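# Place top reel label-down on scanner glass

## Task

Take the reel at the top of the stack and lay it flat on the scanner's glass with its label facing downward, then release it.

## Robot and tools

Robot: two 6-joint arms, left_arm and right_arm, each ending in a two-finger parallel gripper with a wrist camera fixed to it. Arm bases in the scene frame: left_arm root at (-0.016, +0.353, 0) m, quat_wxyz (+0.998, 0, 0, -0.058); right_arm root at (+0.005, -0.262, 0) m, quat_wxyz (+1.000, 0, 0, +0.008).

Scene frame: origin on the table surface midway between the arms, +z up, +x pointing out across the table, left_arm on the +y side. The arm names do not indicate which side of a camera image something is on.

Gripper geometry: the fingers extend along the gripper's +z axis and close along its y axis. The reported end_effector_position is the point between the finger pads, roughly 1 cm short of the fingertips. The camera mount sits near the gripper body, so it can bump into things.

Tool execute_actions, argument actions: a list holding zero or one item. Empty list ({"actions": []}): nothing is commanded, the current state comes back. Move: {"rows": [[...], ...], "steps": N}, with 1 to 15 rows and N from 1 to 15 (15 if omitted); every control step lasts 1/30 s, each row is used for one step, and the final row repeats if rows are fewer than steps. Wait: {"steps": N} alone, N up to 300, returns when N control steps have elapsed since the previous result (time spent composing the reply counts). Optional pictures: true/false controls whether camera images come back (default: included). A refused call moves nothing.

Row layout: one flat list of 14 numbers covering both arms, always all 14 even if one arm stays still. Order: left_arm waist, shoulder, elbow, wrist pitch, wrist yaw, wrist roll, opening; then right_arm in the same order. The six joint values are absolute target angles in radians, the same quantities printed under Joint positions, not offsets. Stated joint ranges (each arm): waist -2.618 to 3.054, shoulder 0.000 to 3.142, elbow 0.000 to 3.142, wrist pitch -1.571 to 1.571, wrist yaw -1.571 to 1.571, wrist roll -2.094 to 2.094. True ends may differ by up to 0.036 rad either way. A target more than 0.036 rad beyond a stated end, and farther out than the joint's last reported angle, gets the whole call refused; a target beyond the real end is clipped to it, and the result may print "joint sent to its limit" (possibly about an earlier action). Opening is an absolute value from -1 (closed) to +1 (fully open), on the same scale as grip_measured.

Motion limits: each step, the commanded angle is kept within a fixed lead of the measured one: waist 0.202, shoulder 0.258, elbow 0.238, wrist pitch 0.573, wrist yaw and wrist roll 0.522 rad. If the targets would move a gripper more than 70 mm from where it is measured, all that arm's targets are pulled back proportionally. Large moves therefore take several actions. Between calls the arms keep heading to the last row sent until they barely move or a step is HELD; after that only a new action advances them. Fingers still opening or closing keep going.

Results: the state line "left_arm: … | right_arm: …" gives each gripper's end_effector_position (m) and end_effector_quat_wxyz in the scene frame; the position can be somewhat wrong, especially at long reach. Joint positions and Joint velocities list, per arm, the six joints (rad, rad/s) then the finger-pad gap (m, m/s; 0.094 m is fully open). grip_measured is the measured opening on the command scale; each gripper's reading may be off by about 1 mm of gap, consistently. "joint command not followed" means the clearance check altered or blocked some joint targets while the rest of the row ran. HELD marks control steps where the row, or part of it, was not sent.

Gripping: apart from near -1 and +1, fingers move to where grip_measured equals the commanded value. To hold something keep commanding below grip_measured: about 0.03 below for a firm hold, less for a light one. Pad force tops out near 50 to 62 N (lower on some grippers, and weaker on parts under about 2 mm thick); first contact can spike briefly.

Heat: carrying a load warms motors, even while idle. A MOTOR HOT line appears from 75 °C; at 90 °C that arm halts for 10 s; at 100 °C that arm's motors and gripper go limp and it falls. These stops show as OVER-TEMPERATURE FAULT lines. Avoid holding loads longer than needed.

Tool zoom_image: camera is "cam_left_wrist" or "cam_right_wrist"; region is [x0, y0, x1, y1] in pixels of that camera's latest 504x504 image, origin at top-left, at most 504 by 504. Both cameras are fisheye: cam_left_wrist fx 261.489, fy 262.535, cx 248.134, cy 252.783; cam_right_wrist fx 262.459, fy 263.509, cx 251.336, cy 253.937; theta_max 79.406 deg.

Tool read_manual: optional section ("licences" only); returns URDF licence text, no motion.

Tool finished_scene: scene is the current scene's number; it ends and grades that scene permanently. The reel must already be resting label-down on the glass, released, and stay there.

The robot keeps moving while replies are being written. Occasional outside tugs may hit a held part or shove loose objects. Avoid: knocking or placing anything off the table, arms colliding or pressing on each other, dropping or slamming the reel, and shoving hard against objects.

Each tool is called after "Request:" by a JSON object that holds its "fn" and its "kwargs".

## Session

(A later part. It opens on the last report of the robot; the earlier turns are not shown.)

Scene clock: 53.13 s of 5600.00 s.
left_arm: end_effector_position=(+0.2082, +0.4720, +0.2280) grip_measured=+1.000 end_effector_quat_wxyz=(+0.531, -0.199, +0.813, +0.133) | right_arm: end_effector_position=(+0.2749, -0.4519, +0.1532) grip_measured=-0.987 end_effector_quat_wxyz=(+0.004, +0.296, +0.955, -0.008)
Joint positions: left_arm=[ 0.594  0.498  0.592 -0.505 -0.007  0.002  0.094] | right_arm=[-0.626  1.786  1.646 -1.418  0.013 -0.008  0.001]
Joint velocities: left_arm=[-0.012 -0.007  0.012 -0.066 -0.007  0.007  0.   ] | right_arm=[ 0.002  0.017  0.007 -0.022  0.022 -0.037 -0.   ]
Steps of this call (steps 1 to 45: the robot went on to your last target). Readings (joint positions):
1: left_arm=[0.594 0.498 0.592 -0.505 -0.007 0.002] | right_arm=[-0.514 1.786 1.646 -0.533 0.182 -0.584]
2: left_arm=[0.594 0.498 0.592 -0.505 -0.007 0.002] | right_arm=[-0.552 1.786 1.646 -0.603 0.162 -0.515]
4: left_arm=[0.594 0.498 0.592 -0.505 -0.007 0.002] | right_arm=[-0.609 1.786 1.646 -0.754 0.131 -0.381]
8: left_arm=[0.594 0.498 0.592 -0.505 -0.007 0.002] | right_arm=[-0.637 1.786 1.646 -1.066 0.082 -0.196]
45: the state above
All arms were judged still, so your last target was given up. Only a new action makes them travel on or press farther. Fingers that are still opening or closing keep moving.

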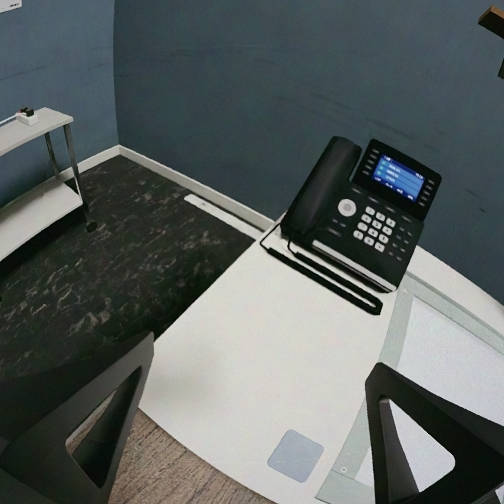

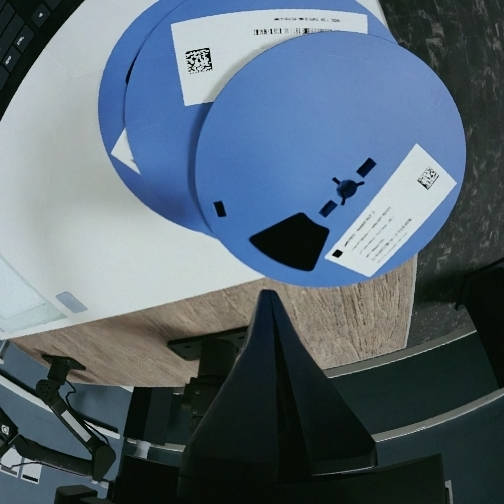

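Request:
{"fn": "execute_actions", "kwargs": {"actions": [{"rows":[[0.6,0.5,0.6,-0.5,0,0,1,-1.75,1.79,1.65,0.5,-1.53,1.57,-0.4]]}], "pictures": false}}

Request:
{"fn": "execute_actions", "kwargs": {"actions": [{"steps":40}]}}

Request:
{"fn": "execute_actions", "kwargs": {"actions": [{"rows":[[0.6,0.5,0.6,-0.5,0,0,1,-1.75,2.28,0.72,1.55,-1.53,1.57,-0.4]]}], "pictures": false}}

Request:
{"fn": "execute_actions", "kwargs": {"actions": [{"steps":40}]}}

Scene clock: 59.47 s of 5600.00 s.
left_arm: end_effector_position=(+0.2082, +0.4720, +0.2280) grip_measured=+1.000 end_effector_quat_wxyz=(+0.531, -0.199, +0.813, +0.133) | right_arm: end_effector_position=(+0.2963, -0.6701, +0.3192) grip_measured=-0.402 end_effector_quat_wxyz=(+0.505, +0.577, +0.550, +0.332)
Joint positions: left_arm=[ 0.594  0.498  0.592 -0.505 -0.007  0.002  0.094] | right_arm=[-1.265  1.788  1.644 -0.349 -0.962  0.976  0.028]
Joint velocities: left_arm=[-0.002 -0.012 -0.012 -0.11  -0.022 -0.007  0.   ] | right_arm=[-1.385 -0.022  0.012  2.249 -1.883  2.015  0.001]
Steps of this call (steps 1 to 90: nothing new was sent; then 2.83 s passed at rest; steps 91 to 105: all 15 steps of this action). Readings (joint positions):
91: left_arm=[0.594 0.498 0.592 -0.505 -0.007 0.002] | right_arm=[-0.640 1.786 1.644 -1.386 -0.043 0.045]
92: left_arm=[0.594 0.498 0.592 -0.505 -0.007 0.002] | right_arm=[-0.668 1.786 1.644 -1.319 -0.117 0.113]
94: left_arm=[0.594 0.498 0.592 -0.505 -0.007 0.002] | right_arm=[-0.749 1.788 1.644 -1.170 -0.254 0.245]
98: left_arm=[0.594 0.498 0.592 -0.505 -0.007 0.002] | right_arm=[-0.932 1.788 1.644 -0.875 -0.511 0.506]
105: the state above

Scene clock: 60.80 s of 5600.00 s.
left_arm: end_effector_position=(+0.2082, +0.4720, +0.2280) grip_measured=+1.000 end_effector_quat_wxyz=(+0.531, -0.199, +0.813, +0.133) | right_arm: end_effector_position=(+0.1167, -0.6877, +0.4277) grip_measured=-0.402 end_effector_quat_wxyz=(+0.624, +0.458, +0.531, +0.345)
Joint positions: left_arm=[ 0.594  0.498  0.592 -0.505 -0.007  0.002  0.094] | right_arm=[-1.749  1.788  1.644  0.492 -1.522  1.566  0.028]
Joint velocities: left_arm=[-0.002  0.007 -0.007 -0.022 -0.022 -0.066  0.   ] | right_arm=[-0.007 -0.022  0.002  0.037 -0.022  0.037 -0.001]
Steps of this call (steps 1 to 40: the robot went on to your last target). Readings (joint positions):
1: left_arm=[0.594 0.498 0.592 -0.505 -0.007 0.002] | right_arm=[-1.315 1.788 1.644 -0.270 -1.029 1.047]
2: left_arm=[0.594 0.498 0.592 -0.505 -0.007 0.002] | right_arm=[-1.366 1.788 1.644 -0.191 -1.095 1.118]
4: left_arm=[0.594 0.498 0.592 -0.505 -0.007 0.002] | right_arm=[-1.470 1.788 1.644 -0.030 -1.206 1.239]
8: left_arm=[0.594 0.498 0.592 -0.505 -0.007 0.002] | right_arm=[-1.691 1.788 1.644 0.253 -1.366 1.413]
40: the state above

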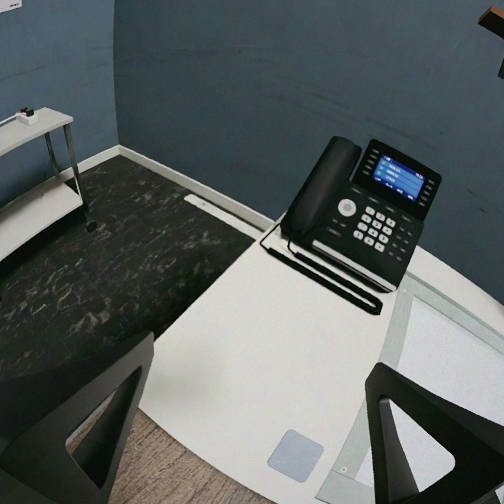

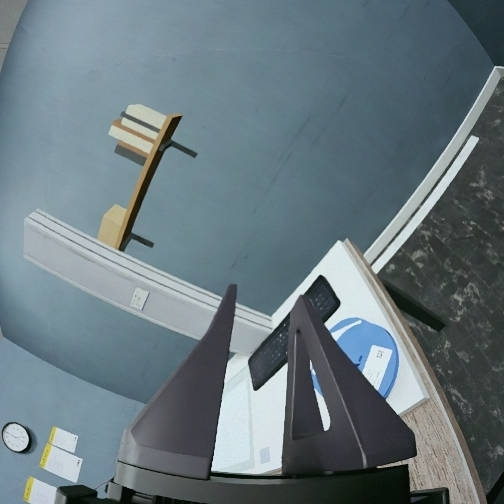

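Scene clock: 61.30 s of 5600.00 s.
left_arm: end_effector_position=(+0.2082, +0.4720, +0.2280) grip_measured=+1.000 end_effector_quat_wxyz=(+0.531, -0.199, +0.813, +0.133) | right_arm: end_effector_position=(+0.1132, -0.7086, +0.1419) grip_measured=-0.402 end_effector_quat_wxyz=(+0.590, +0.508, +0.487, +0.396)
Joint positions: left_arm=[ 0.594  0.498  0.592 -0.505 -0.007  0.002  0.094] | right_arm=[-1.749  2.249  1.119  1.301 -1.516  1.568  0.028]
Joint velocities: left_arm=[-0.007 -0.007 -0.002 -0.022 -0.051 -0.037  0.   ] | right_arm=[-0.007  0.72  -2.23   1.282 -0.037 -0.037  0.002]
Steps of this call (steps 1 to 15: all 15 steps of this action). Readings (joint positions):
1: left_arm=[0.594 0.498 0.592 -0.505 -0.007 0.002] | right_arm=[-1.749 1.796 1.633 0.537 -1.522 1.567]
2: left_arm=[0.594 0.498 0.592 -0.505 -0.007 0.002] | right_arm=[-1.749 1.806 1.616 0.600 -1.522 1.567]
4: left_arm=[0.594 0.498 0.592 -0.505 -0.007 0.002] | right_arm=[-1.749 1.847 1.571 0.717 -1.522 1.567]
8: left_arm=[0.594 0.498 0.592 -0.505 -0.007 0.002] | right_arm=[-1.749 1.982 1.453 0.936 -1.522 1.567]
15: the state above

Scene clock: 62.63 s of 5600.00 s.
left_arm: end_effector_position=(+0.2082, +0.4720, +0.2280) grip_measured=+1.000 end_effector_quat_wxyz=(+0.531, -0.199, +0.813, +0.133) | right_arm: end_effector_position=(+0.1287, -0.6144, +0.0659) grip_measured=-0.402 end_effector_quat_wxyz=(+0.536, +0.557, +0.436, +0.460)
Joint positions: left_arm=[ 0.594  0.498  0.592 -0.505 -0.007  0.002  0.094] | right_arm=[-1.749  2.3    0.709  1.545 -1.534  1.57   0.028]
Joint velocities: left_arm=[-0.007 -0.002 -0.022 -0.066 -0.007 -0.037  0.   ] | right_arm=[-0.007 -0.027 -0.027 -0.007 -0.051  0.037 -0.001]
Steps of this call (steps 1 to 40: the robot went on to your last target). Readings (joint positions):
1: left_arm=[0.594 0.498 0.592 -0.505 -0.007 0.002] | right_arm=[-1.749 2.271 1.039 1.342 -1.516 1.568]
2: left_arm=[0.594 0.498 0.592 -0.505 -0.007 0.002] | right_arm=[-1.749 2.287 0.953 1.374 -1.516 1.568]
4: left_arm=[0.594 0.498 0.592 -0.505 -0.007 0.002] | right_arm=[-1.749 2.301 0.792 1.419 -1.522 1.569]
8: left_arm=[0.594 0.498 0.592 -0.505 -0.007 0.002] | right_arm=[-1.749 2.306 0.709 1.477 -1.534 1.570]
40: the state above

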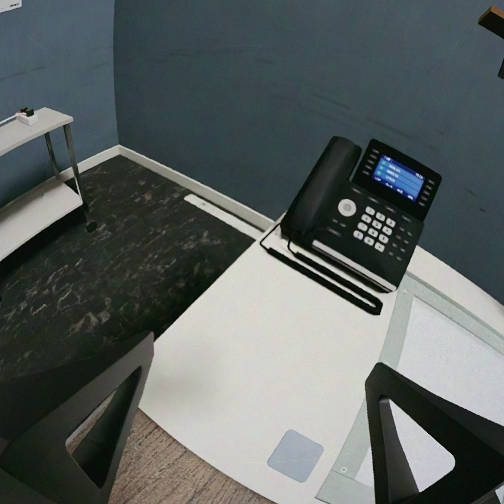

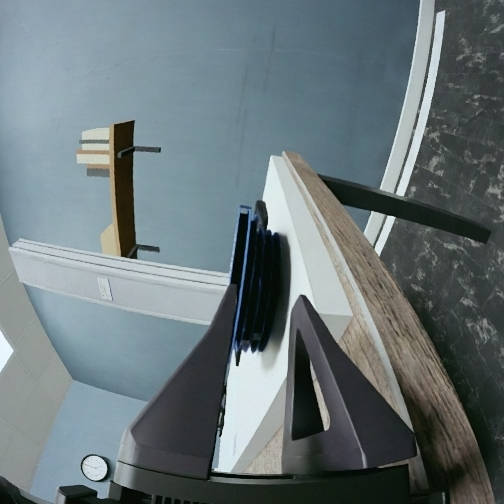

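Request:
{"fn": "execute_actions", "kwargs": {"actions": [{"rows":[[0.6,0.5,0.6,-0.5,0,0,1,-1.7,2.255,0.72,1.55,-1.53,1.55,-0.4],[0.6,0.5,0.6,-0.5,0,0,1,-1.65,2.255,0.72,1.55,-1.53,1.55,-0.4],[0.6,0.5,0.6,-0.5,0,0,1,-1.6,2.255,0.72,1.55,-1.53,1.55,-0.4],[0.6,0.5,0.6,-0.5,0,0,1,-1.55,2.255,0.72,1.55,-1.53,1.55,-0.4],[0.6,0.5,0.6,-0.5,0,0,1,-1.5,2.255,0.72,1.55,-1.53,1.55,-0.4]]}]}}

Scene clock: 66.50 s of 5600.00 s.
left_arm: end_effector_position=(+0.2082, +0.4720, +0.2280) grip_measured=+1.000 end_effector_quat_wxyz=(+0.531, -0.199, +0.813, +0.133) | right_arm: end_effector_position=(+0.2139, -0.5734, +0.0744) grip_measured=-0.402 end_effector_quat_wxyz=(+0.484, +0.489, +0.511, +0.515)
Joint positions: left_arm=[ 0.594  0.498  0.592 -0.505 -0.007  0.002  0.094] | right_arm=[-1.493  2.273  0.709  1.547 -1.531  1.564  0.028]
Joint velocities: left_arm=[-0.012  0.002 -0.002  0.007 -0.022  0.051  0.   ] | right_arm=[-0.071  0.002 -0.007  0.037 -0.007  0.022 -0.   ]
Steps of this call (steps 1 to 15: the robot went on to your last target; steps 16 to 90: nothing new was sent; then 0.37 s passed at rest; steps 91 to 105: all 15 steps of this action). Readings (joint positions):
91: left_arm=[0.594 0.498 0.592 -0.505 -0.007 0.002] | right_arm=[-1.746 2.297 0.709 1.545 -1.534 1.569]
92: left_arm=[0.594 0.498 0.592 -0.505 -0.007 0.002] | right_arm=[-1.733 2.293 0.709 1.545 -1.533 1.568]
94: left_arm=[0.594 0.498 0.592 -0.505 -0.007 0.002] | right_arm=[-1.671 2.281 0.709 1.545 -1.531 1.567]
98: left_arm=[0.594 0.498 0.592 -0.505 -0.007 0.002] | right_arm=[-1.494 2.273 0.709 1.547 -1.531 1.564]
105: the state above

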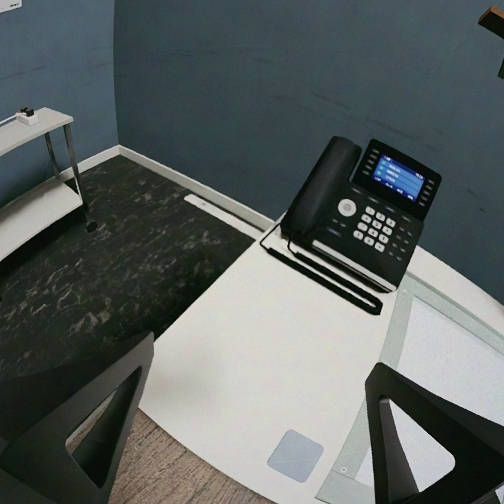

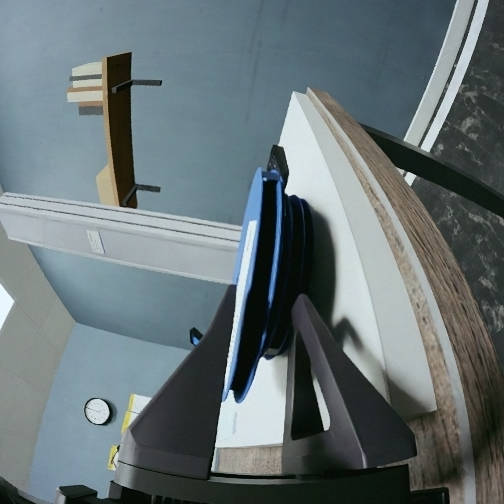

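Request:
{"fn": "execute_actions", "kwargs": {"actions": [{"rows":[[0.6,0.5,0.6,-0.5,0,0,1,-1.46,2.255,0.72,1.55,-1.53,1.55,-0.4],[0.6,0.5,0.6,-0.5,0,0,1,-1.44,2.255,0.72,1.55,-1.53,1.55,-0.4],[0.6,0.5,0.6,-0.5,0,0,1,-1.4,2.255,0.72,1.55,-1.53,1.55,-0.4]]}]}}

Request:
{"fn": "execute_actions", "kwargs": {"actions": [{"rows":[[0.6,0.5,0.6,-0.5,0,0,1,-1.4,2.255,0.72,1.55,-1.53,1.55,-0.78]]}]}}

Scene clock: 70.00 s of 5600.00 s.
left_arm: end_effector_position=(+0.2082, +0.4720, +0.2280) grip_measured=+1.000 end_effector_quat_wxyz=(+0.531, -0.199, +0.813, +0.133) | right_arm: end_effector_position=(+0.2407, -0.5538, +0.0745) grip_measured=-0.402 end_effector_quat_wxyz=(+0.461, +0.465, +0.533, +0.536)
Joint positions: left_arm=[ 0.594  0.498  0.592 -0.505 -0.007  0.002  0.094] | right_arm=[-1.405  2.273  0.709  1.549 -1.53   1.563  0.028]
Joint velocities: left_arm=[ 0.002  0.012  0.002  0.125  0.022 -0.051  0.   ] | right_arm=[-0.012 -0.012  0.007 -0.022 -0.037 -0.022 -0.   ]
Steps of this call (steps 1 to 15: the robot went on to your last target; steps 16 to 90: nothing new was sent; steps 91 to 105: all 15 steps of this action). Readings (joint positions):
91: left_arm=[0.594 0.498 0.592 -0.505 -0.007 0.002] | right_arm=[-1.494 2.273 0.709 1.547 -1.531 1.563]
92: left_arm=[0.594 0.498 0.592 -0.505 -0.007 0.002] | right_arm=[-1.487 2.273 0.709 1.547 -1.531 1.563]
94: left_arm=[0.594 0.498 0.592 -0.505 -0.007 0.002] | right_arm=[-1.452 2.273 0.709 1.547 -1.530 1.563]
98: left_arm=[0.594 0.498 0.592 -0.505 -0.007 0.002] | right_arm=[-1.405 2.273 0.709 1.549 -1.530 1.563]
105: the state above

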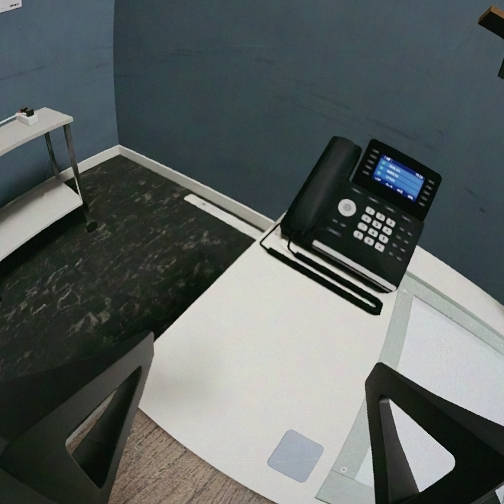

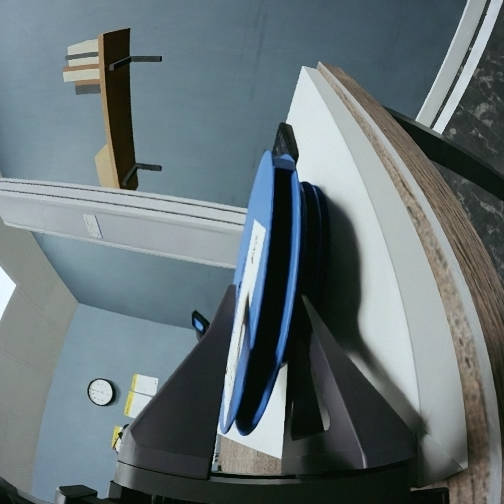

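Scene clock: 70.50 s of 5600.00 s.
left_arm: end_effector_position=(+0.2082, +0.4720, +0.2280) grip_measured=+1.000 end_effector_quat_wxyz=(+0.531, -0.199, +0.813, +0.133) | right_arm: end_effector_position=(+0.2408, -0.5540, +0.0775) grip_measured=-0.765 end_effector_quat_wxyz=(+0.464, +0.463, +0.535, +0.534)
Joint positions: left_arm=[ 0.594  0.498  0.592 -0.505 -0.007  0.002  0.094] | right_arm=[-1.405  2.264  0.709  1.553 -1.53   1.567  0.011]
Joint velocities: left_arm=[ 0.007  0.007 -0.002 -0.051 -0.037  0.081  0.   ] | right_arm=[ 0.007 -0.007 -0.002 -0.051 -0.081  0.066  0.001]
Steps of this call (steps 1 to 15: all 15 steps of this action). Readings (joint positions):
1: left_arm=[0.594 0.498 0.592 -0.505 -0.007 0.002] | right_arm=[-1.405 2.273 0.709 1.549 -1.530 1.563]
2: left_arm=[0.594 0.498 0.592 -0.505 -0.007 0.002] | right_arm=[-1.405 2.273 0.709 1.550 -1.530 1.563]
4: left_arm=[0.594 0.498 0.592 -0.505 -0.007 0.002] | right_arm=[-1.405 2.265 0.709 1.554 -1.530 1.567]
8: left_arm=[0.594 0.498 0.592 -0.505 -0.007 0.002] | right_arm=[-1.405 2.264 0.709 1.553 -1.530 1.567]
15: the state above

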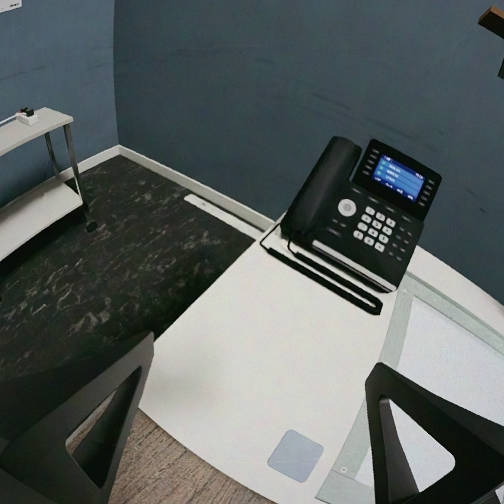

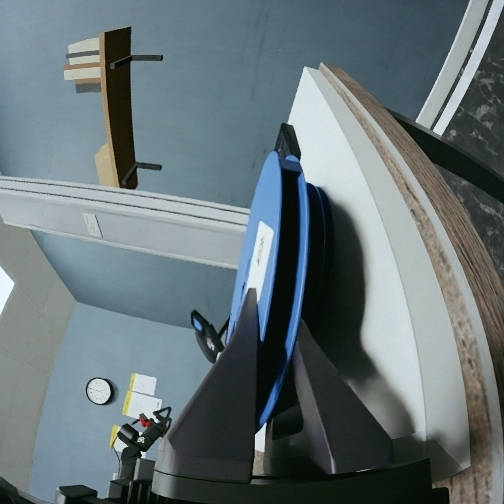

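Request:
{"fn": "execute_actions", "kwargs": {"actions": [{"rows":[[1,0.5,0.6,-0.5,0,0,1,-1.4,2.22,0.72,1.52,-1.53,1.55,-0.8],[1,0.5,0.6,-0.5,0,0,1,-1.4,2.18,0.72,1.48,-1.53,1.55,-0.8],[1,0.5,0.6,-0.5,0,0,1,-1.4,2.1,0.75,1.4,-1.53,1.55,-0.8],[1,0.5,0.6,-0.5,0,0,1,-1.4,2,0.8,1.2,-1.53,1.55,-0.8],[1,0.5,0.6,-0.5,0,0,1,-1.4,1.7,0.9,0.86,-1.53,1.55,-0.8]]}]}}

Request:
{"fn": "execute_actions", "kwargs": {"actions": [{"rows":[[1,0.5,0.6,-0.5,0,0,1,0.76,1.7,0.9,0.86,0,-1.57,-0.8]]}], "pictures": false}}

Request:
{"fn": "execute_actions", "kwargs": {"actions": [{"steps":60}], "pictures": false}}

Request:
{"fn": "execute_actions", "kwargs": {"actions": [{"rows":[[1,0.5,0.6,-0.9,0.9,0,1,0.76,1.97,0.9,0.86,0,-1.57,-0.8]]}]}}

Scene clock: 76.70 s of 5600.00 s.
left_arm: end_effector_position=(+0.1443, +0.5503, +0.2285) grip_measured=+1.000 end_effector_quat_wxyz=(+0.495, -0.356, +0.756, +0.236) | right_arm: end_effector_position=(+0.2428, -0.5647, +0.2690) grip_measured=-0.773 end_effector_quat_wxyz=(+0.521, +0.403, +0.578, +0.483)
Joint positions: left_arm=[ 0.995  0.498  0.592 -0.503 -0.006  0.002  0.094] | right_arm=[-1.405  1.672  0.901  0.972 -1.526  1.557  0.011]
Joint velocities: left_arm=[-0.012 -0.022  0.002 -0.051 -0.007 -0.007  0.   ] | right_arm=[ 0.027 -0.002 -0.012 -0.286  0.007  0.022 -0.   ]
Steps of this call (steps 1 to 15: the robot went on to your last target; steps 16 to 90: nothing new was sent; then 2.70 s passed at rest; steps 91 to 105: all 15 steps of this action). Readings (joint positions):
91: left_arm=[0.624 0.498 0.592 -0.505 0.008 0.003] | right_arm=[-1.405 2.262 0.709 1.549 -1.530 1.567]
92: left_arm=[0.692 0.498 0.592 -0.505 0.011 0.003] | right_arm=[-1.405 2.253 0.709 1.536 -1.530 1.566]
94: left_arm=[0.842 0.498 0.592 -0.504 0.008 0.003] | right_arm=[-1.405 2.189 0.713 1.445 -1.531 1.562]
98: left_arm=[0.993 0.498 0.592 -0.503 -0.006 0.002] | right_arm=[-1.405 1.957 0.827 1.143 -1.528 1.561]
105: the state above

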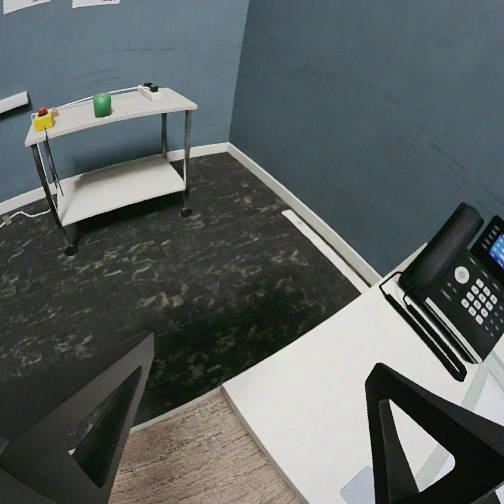

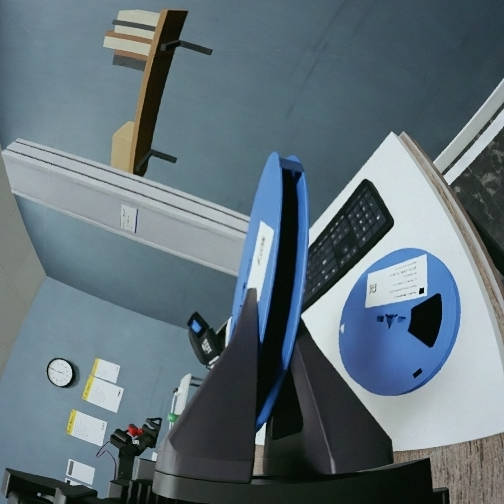

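Scene clock: 77.20 s of 5600.00 s.
left_arm: end_effector_position=(+0.1443, +0.5503, +0.2285) grip_measured=+1.000 end_effector_quat_wxyz=(+0.495, -0.356, +0.756, +0.236) | right_arm: end_effector_position=(+0.4911, -0.4314, +0.2528) grip_measured=-0.774 end_effector_quat_wxyz=(+0.718, +0.106, +0.687, -0.046)
Joint positions: left_arm=[ 0.995  0.498  0.592 -0.503 -0.006  0.002  0.094] | right_arm=[-0.417  1.708  0.899  0.844 -0.182  0.095  0.011]
Joint velocities: left_arm=[ 0.007  0.012 -0.002 -0.007 -0.037 -0.066  0.   ] | right_arm=[ 2.02  -0.012  0.017  0.022  1.267 -2.821 -0.001]
Steps of this call (steps 1 to 15: all 15 steps of this action). Readings (joint positions):
1: left_arm=[0.995 0.498 0.592 -0.503 -0.006 0.002] | right_arm=[-1.385 1.673 0.899 0.952 -1.465 1.480]
2: left_arm=[0.995 0.498 0.592 -0.503 -0.006 0.002] | right_arm=[-1.341 1.680 0.899 0.934 -1.360 1.380]
4: left_arm=[0.995 0.498 0.592 -0.503 -0.006 0.002] | right_arm=[-1.215 1.694 0.899 0.906 -1.155 1.183]
8: left_arm=[0.995 0.498 0.592 -0.503 -0.006 0.002] | right_arm=[-0.927 1.707 0.899 0.866 -0.753 0.787]
15: the state above

Scene clock: 79.20 s of 5600.00 s.
left_arm: end_effector_position=(+0.1443, +0.5503, +0.2285) grip_measured=+1.000 end_effector_quat_wxyz=(+0.495, -0.356, +0.756, +0.236) | right_arm: end_effector_position=(+0.3721, +0.1002, +0.2508) grip_measured=-0.774 end_effector_quat_wxyz=(+0.663, -0.639, +0.276, -0.276)
Joint positions: left_arm=[ 0.995  0.498  0.592 -0.503 -0.006  0.002  0.094] | right_arm=[ 0.763  1.706  0.892  0.846  0.011 -1.558  0.011]
Joint velocities: left_arm=[ 0.012  0.007  0.017  0.037  0.022 -0.066  0.   ] | right_arm=[ 0.017 -0.002 -0.002 -0.022  0.007  0.022  0.   ]
Steps of this call (steps 1 to 60: the robot went on to your last target). Readings (joint positions):
1: left_arm=[0.995 0.498 0.592 -0.503 -0.006 0.002] | right_arm=[-0.344 1.708 0.899 0.843 -0.145 -0.005]
2: left_arm=[0.995 0.498 0.592 -0.503 -0.006 0.002] | right_arm=[-0.273 1.708 0.899 0.841 -0.117 -0.100]
4: left_arm=[0.995 0.498 0.592 -0.503 -0.006 0.002] | right_arm=[-0.135 1.708 0.899 0.839 -0.083 -0.279]
8: left_arm=[0.995 0.498 0.592 -0.503 -0.006 0.002] | right_arm=[0.092 1.706 0.895 0.849 0.081 -0.594]
60: the state above
All arms were judged still, so your last target was given up. Only a new action makes them travel on or press farther. Fingers that are still opening or closing keep moving.

Scene clock: 79.70 s of 5600.00 s.
left_arm: end_effector_position=(+0.1873, +0.3936, +0.1957) grip_measured=+1.000 end_effector_quat_wxyz=(+0.479, -0.217, +0.829, -0.189) | right_arm: end_effector_position=(+0.3817, +0.1098, +0.0909) grip_measured=-0.774 end_effector_quat_wxyz=(-0.548, +0.740, -0.317, +0.229)
Joint positions: left_arm=[ 0.999  0.498  0.597 -0.877  0.84   0.002  0.094] | right_arm=[ 0.763  2.004  0.887  0.817  0.01  -1.558  0.011]
Joint velocities: left_arm=[-0.007 -0.007 -0.007 -0.037  0.227 -0.007  0.   ] | right_arm=[-0.017 -0.046 -0.007  0.066 -0.051 -0.037  0.   ]
Steps of this call (steps 1 to 15: all 15 steps of this action). Readings (joint positions):
1: left_arm=[0.999 0.498 0.595 -0.535 0.052 0.002] | right_arm=[0.763 1.722 0.892 0.856 0.011 -1.558]
2: left_arm=[0.999 0.498 0.597 -0.589 0.144 0.002] | right_arm=[0.763 1.752 0.899 0.879 0.011 -1.558]
4: left_arm=[0.999 0.498 0.597 -0.705 0.337 0.002] | right_arm=[0.763 1.833 0.902 0.894 0.011 -1.558]
8: left_arm=[0.999 0.498 0.597 -0.824 0.660 0.002] | right_arm=[0.763 1.986 0.900 0.843 0.011 -1.558]
15: the state above

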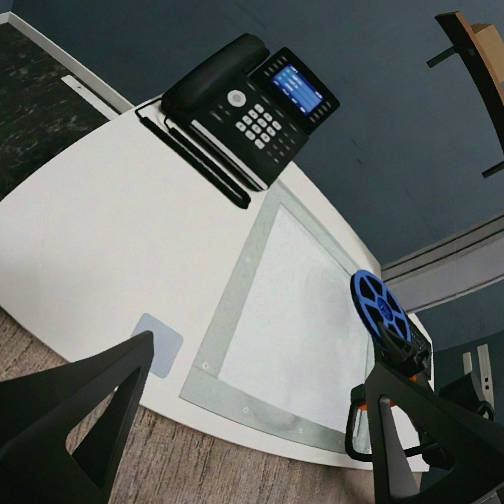

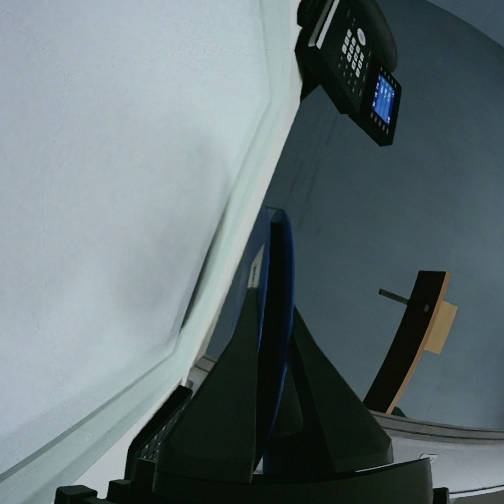

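Request:
{"fn": "execute_actions", "kwargs": {"actions": [{"rows":[[1.3,0.5,0.8,-1.1,1.4,0,1,0.79,2,0.9,0.86,0,-1.57,-0.81],[1.3,0.5,0.8,-1.1,1.4,0,1,0.81,2,0.9,0.86,0,-1.57,-0.81],[1.3,0.5,0.8,-1.1,1.4,0,1,0.83,2,0.9,0.86,0,-1.57,-0.81],[1.3,0.5,0.8,-1.1,1.4,0,1,0.85,2,0.9,0.86,0,-1.57,-0.81],[1.3,0.5,0.8,-1.1,1.4,0,1,0.87,2,0.9,0.86,0,-1.57,-0.81],[1.3,0.5,0.8,-1.1,1.4,0,1,0.89,2.03,0.9,0.86,0,-1.57,-0.81],[1.3,0.5,0.8,-1.1,1.4,0,1,0.92,2.05,0.9,0.86,0,-1.57,-0.81]]}]}}

Scene clock: 84.83 s of 5600.00 s.
left_arm: end_effector_position=(+0.1750, +0.3617, +0.2967) grip_measured=+1.000 end_effector_quat_wxyz=(+0.569, -0.198, +0.731, -0.321) | right_arm: end_effector_position=(+0.3104, +0.1698, +0.0704) grip_measured=-0.774 end_effector_quat_wxyz=(-0.555, +0.774, -0.251, +0.172)
Joint positions: left_arm=[ 1.291  0.502  0.79  -1.078  1.363  0.     0.094] | right_arm=[ 0.934  2.052  0.887  0.835 -0.005 -1.559  0.011]
Joint velocities: left_arm=[-0.007 -0.002  0.007 -0.125  0.066  0.037  0.   ] | right_arm=[-0.1   -0.002  0.017 -0.022 -0.022  0.007  0.   ]
Steps of this call (steps 1 to 30: the robot went on to your last target; steps 31 to 90: nothing new was sent; then 1.63 s passed at rest; steps 91 to 105: all 15 steps of this action). Readings (joint positions):
91: left_arm=[1.027 0.501 0.614 -0.921 0.937 0.002] | right_arm=[0.765 2.000 0.887 0.828 0.010 -1.558]
92: left_arm=[1.089 0.502 0.649 -0.968 1.012 0.001] | right_arm=[0.769 2.000 0.887 0.828 0.011 -1.558]
94: left_arm=[1.223 0.502 0.733 -1.011 1.144 0.000] | right_arm=[0.791 2.000 0.887 0.828 0.011 -1.558]
98: left_arm=[1.291 0.502 0.790 -1.035 1.292 0.000] | right_arm=[0.880 2.016 0.887 0.840 0.011 -1.559]
105: the state above

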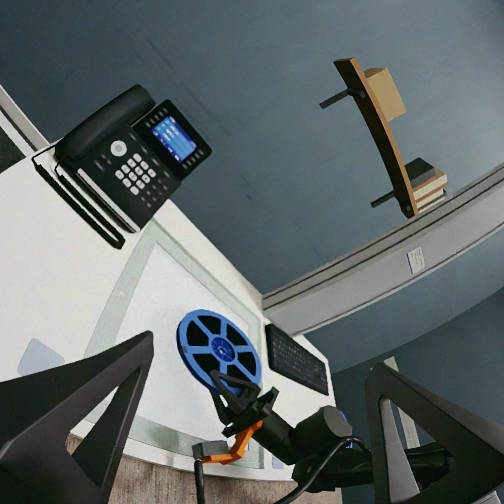

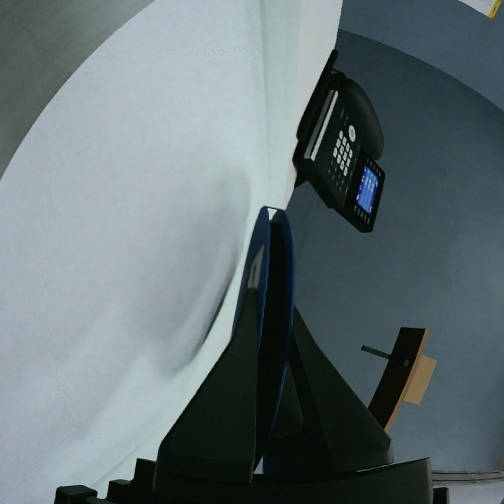

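Lower, open, withdraw sideways.

Request:
{"fn": "execute_actions", "kwargs": {"actions": [{"rows":[[1.3,0.5,0.8,-1.1,1.4,0,1,0.93,2.09,0.9,0.88,0,-1.57,-0.81]]}]}}

Request:
{"fn": "execute_actions", "kwargs": {"actions": [{"rows":[[1.3,0.5,0.8,-1.1,1.4,0,1,0.93,2.09,0.9,0.88,0,-1.57,-0.35]]}]}}

Request:
{"fn": "execute_actions", "kwargs": {"actions": [{"rows":[[1.7,0.5,0.8,-1.1,1.5,0,1,1.02,1.98,0.76,0.88,0,-1.57,-0.35]]}]}}

Scene clock: 87.60 s of 5600.00 s.
left_arm: end_effector_position=(+0.1745, +0.3588, +0.2981) grip_measured=+1.000 end_effector_quat_wxyz=(+0.568, -0.197, +0.727, -0.330) | right_arm: end_effector_position=(+0.3144, +0.1676, +0.0615) grip_measured=-0.774 end_effector_quat_wxyz=(-0.553, +0.774, -0.254, +0.175)
Joint positions: left_arm=[ 1.291  0.502  0.79  -1.087  1.38   0.     0.094] | right_arm=[ 0.926  2.082  0.887  0.861 -0.005 -1.563  0.011]
Joint velocities: left_arm=[-0.017  0.007 -0.017 -0.066  0.022 -0.022  0.   ] | right_arm=[ 0.017 -0.012 -0.002  0.007 -0.022  0.022 -0.   ]
Steps of this call (steps 1 to 30: the robot went on to your last target; steps 31 to 68: nothing new was sent; steps 69 to 83: all 15 steps of this action). Readings (joint positions):
69: left_arm=[1.291 0.502 0.790 -1.087 1.380 0.000] | right_arm=[0.926 2.055 0.887 0.839 -0.005 -1.559]
70: left_arm=[1.291 0.502 0.790 -1.087 1.380 0.000] | right_arm=[0.926 2.061 0.887 0.847 -0.005 -1.559]
72: left_arm=[1.291 0.502 0.790 -1.087 1.380 0.000] | right_arm=[0.926 2.073 0.887 0.850 -0.005 -1.559]
76: left_arm=[1.291 0.502 0.790 -1.087 1.380 0.000] | right_arm=[0.926 2.082 0.887 0.861 -0.005 -1.563]
83: the state above

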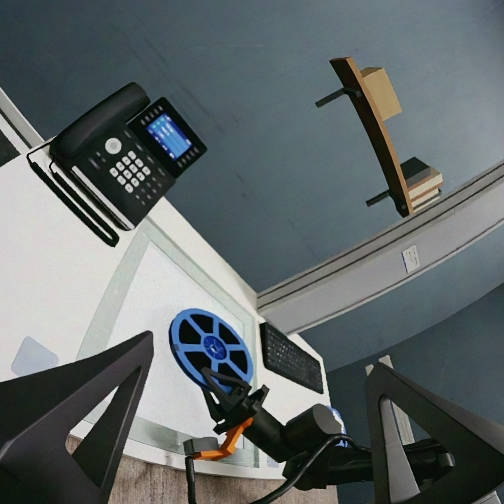

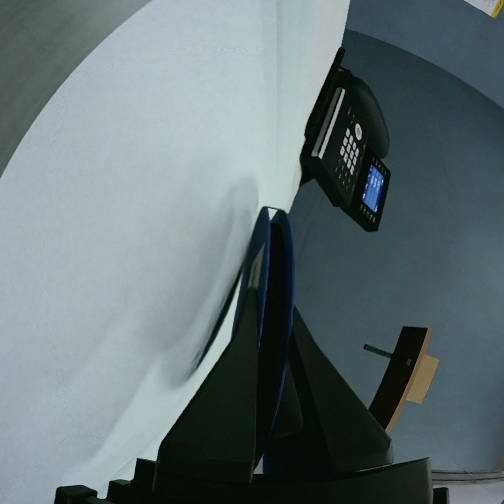

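Scene clock: 88.10 s of 5600.00 s.
left_arm: end_effector_position=(+0.1745, +0.3588, +0.2981) grip_measured=+1.000 end_effector_quat_wxyz=(+0.568, -0.197, +0.727, -0.330) | right_arm: end_effector_position=(+0.3148, +0.1681, +0.0633) grip_measured=-0.352 end_effector_quat_wxyz=(-0.555, +0.773, -0.252, +0.177)
Joint positions: left_arm=[ 1.291  0.502  0.79  -1.087  1.38   0.     0.094] | right_arm=[ 0.926  2.082  0.887  0.869 -0.005 -1.566  0.03 ]
Joint velocities: left_arm=[-0.012 -0.007 -0.007  0.037  0.037  0.022  0.   ] | right_arm=[ 0.002 -0.007  0.032 -0.051 -0.022 -0.051  0.   ]
Steps of this call (steps 1 to 15: all 15 steps of this action). Readings (joint positions):
1: left_arm=[1.291 0.502 0.790 -1.087 1.380 0.000] | right_arm=[0.926 2.082 0.887 0.862 -0.005 -1.563]
2: left_arm=[1.291 0.502 0.790 -1.087 1.380 0.000] | right_arm=[0.926 2.082 0.887 0.863 -0.005 -1.564]
4: left_arm=[1.291 0.502 0.790 -1.087 1.380 0.000] | right_arm=[0.926 2.082 0.887 0.865 -0.005 -1.565]
8: left_arm=[1.291 0.502 0.790 -1.087 1.380 0.000] | right_arm=[0.926 2.082 0.887 0.868 -0.005 -1.566]
15: the state above

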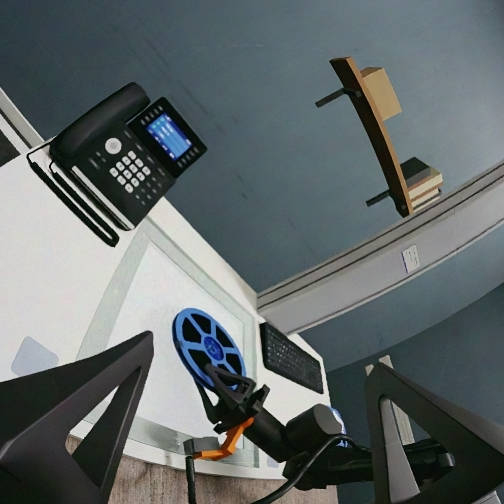

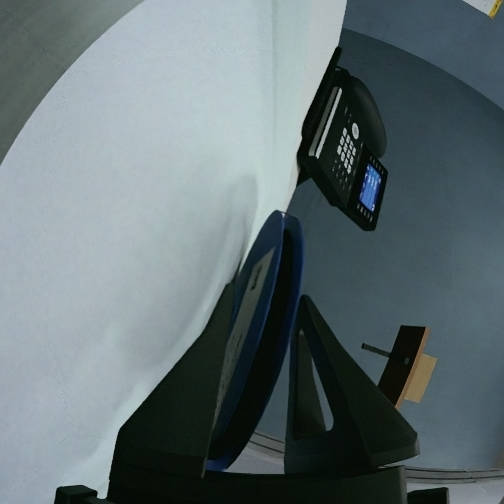

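Scene clock: 88.60 s of 5600.00 s.
left_arm: end_effector_position=(+0.1596, +0.4208, +0.3099) grip_measured=+1.000 end_effector_quat_wxyz=(+0.637, -0.309, +0.662, -0.244) | right_arm: end_effector_position=(+0.2569, +0.1741, +0.0643) grip_measured=-0.352 end_effector_quat_wxyz=(-0.556, +0.789, -0.214, +0.149)
Joint positions: left_arm=[ 1.691  0.502  0.79  -1.093  1.476  0.     0.094] | right_arm=[ 1.027  2.002  0.777  0.879  0.    -1.567  0.03 ]
Joint velocities: left_arm=[-0.032  0.002 -0.022 -0.051  0.007 -0.037  0.   ] | right_arm=[ 0.012 -0.027  0.017  0.066 -0.037 -0.007 -0.   ]
Steps of this call (steps 1 to 15: all 15 steps of this action). Readings (joint positions):
1: left_arm=[1.323 0.502 0.790 -1.091 1.399 0.000] | right_arm=[0.933 2.073 0.874 0.872 0.000 -1.566]
2: left_arm=[1.397 0.502 0.790 -1.093 1.419 0.000] | right_arm=[0.947 2.050 0.842 0.873 0.003 -1.566]
4: left_arm=[1.546 0.502 0.790 -1.093 1.441 0.000] | right_arm=[0.990 2.012 0.789 0.873 0.003 -1.566]
8: left_arm=[1.689 0.502 0.790 -1.093 1.459 0.000] | right_arm=[1.032 2.002 0.777 0.877 0.000 -1.567]
15: the state above

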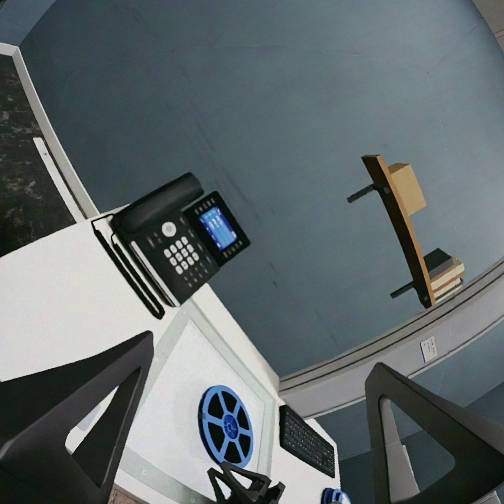

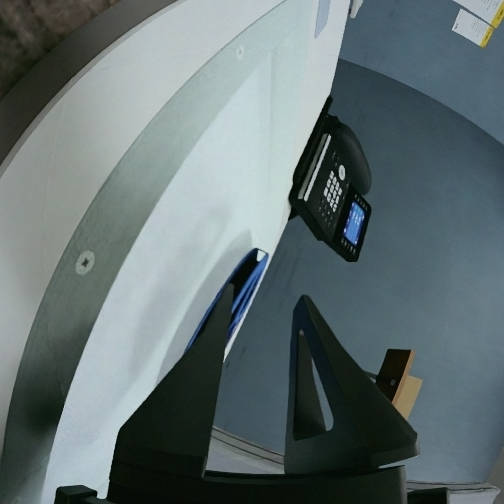

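Request:
{"fn": "finished_scene", "kwargs": {"scene": 1}}

The scene is finished: the task was done.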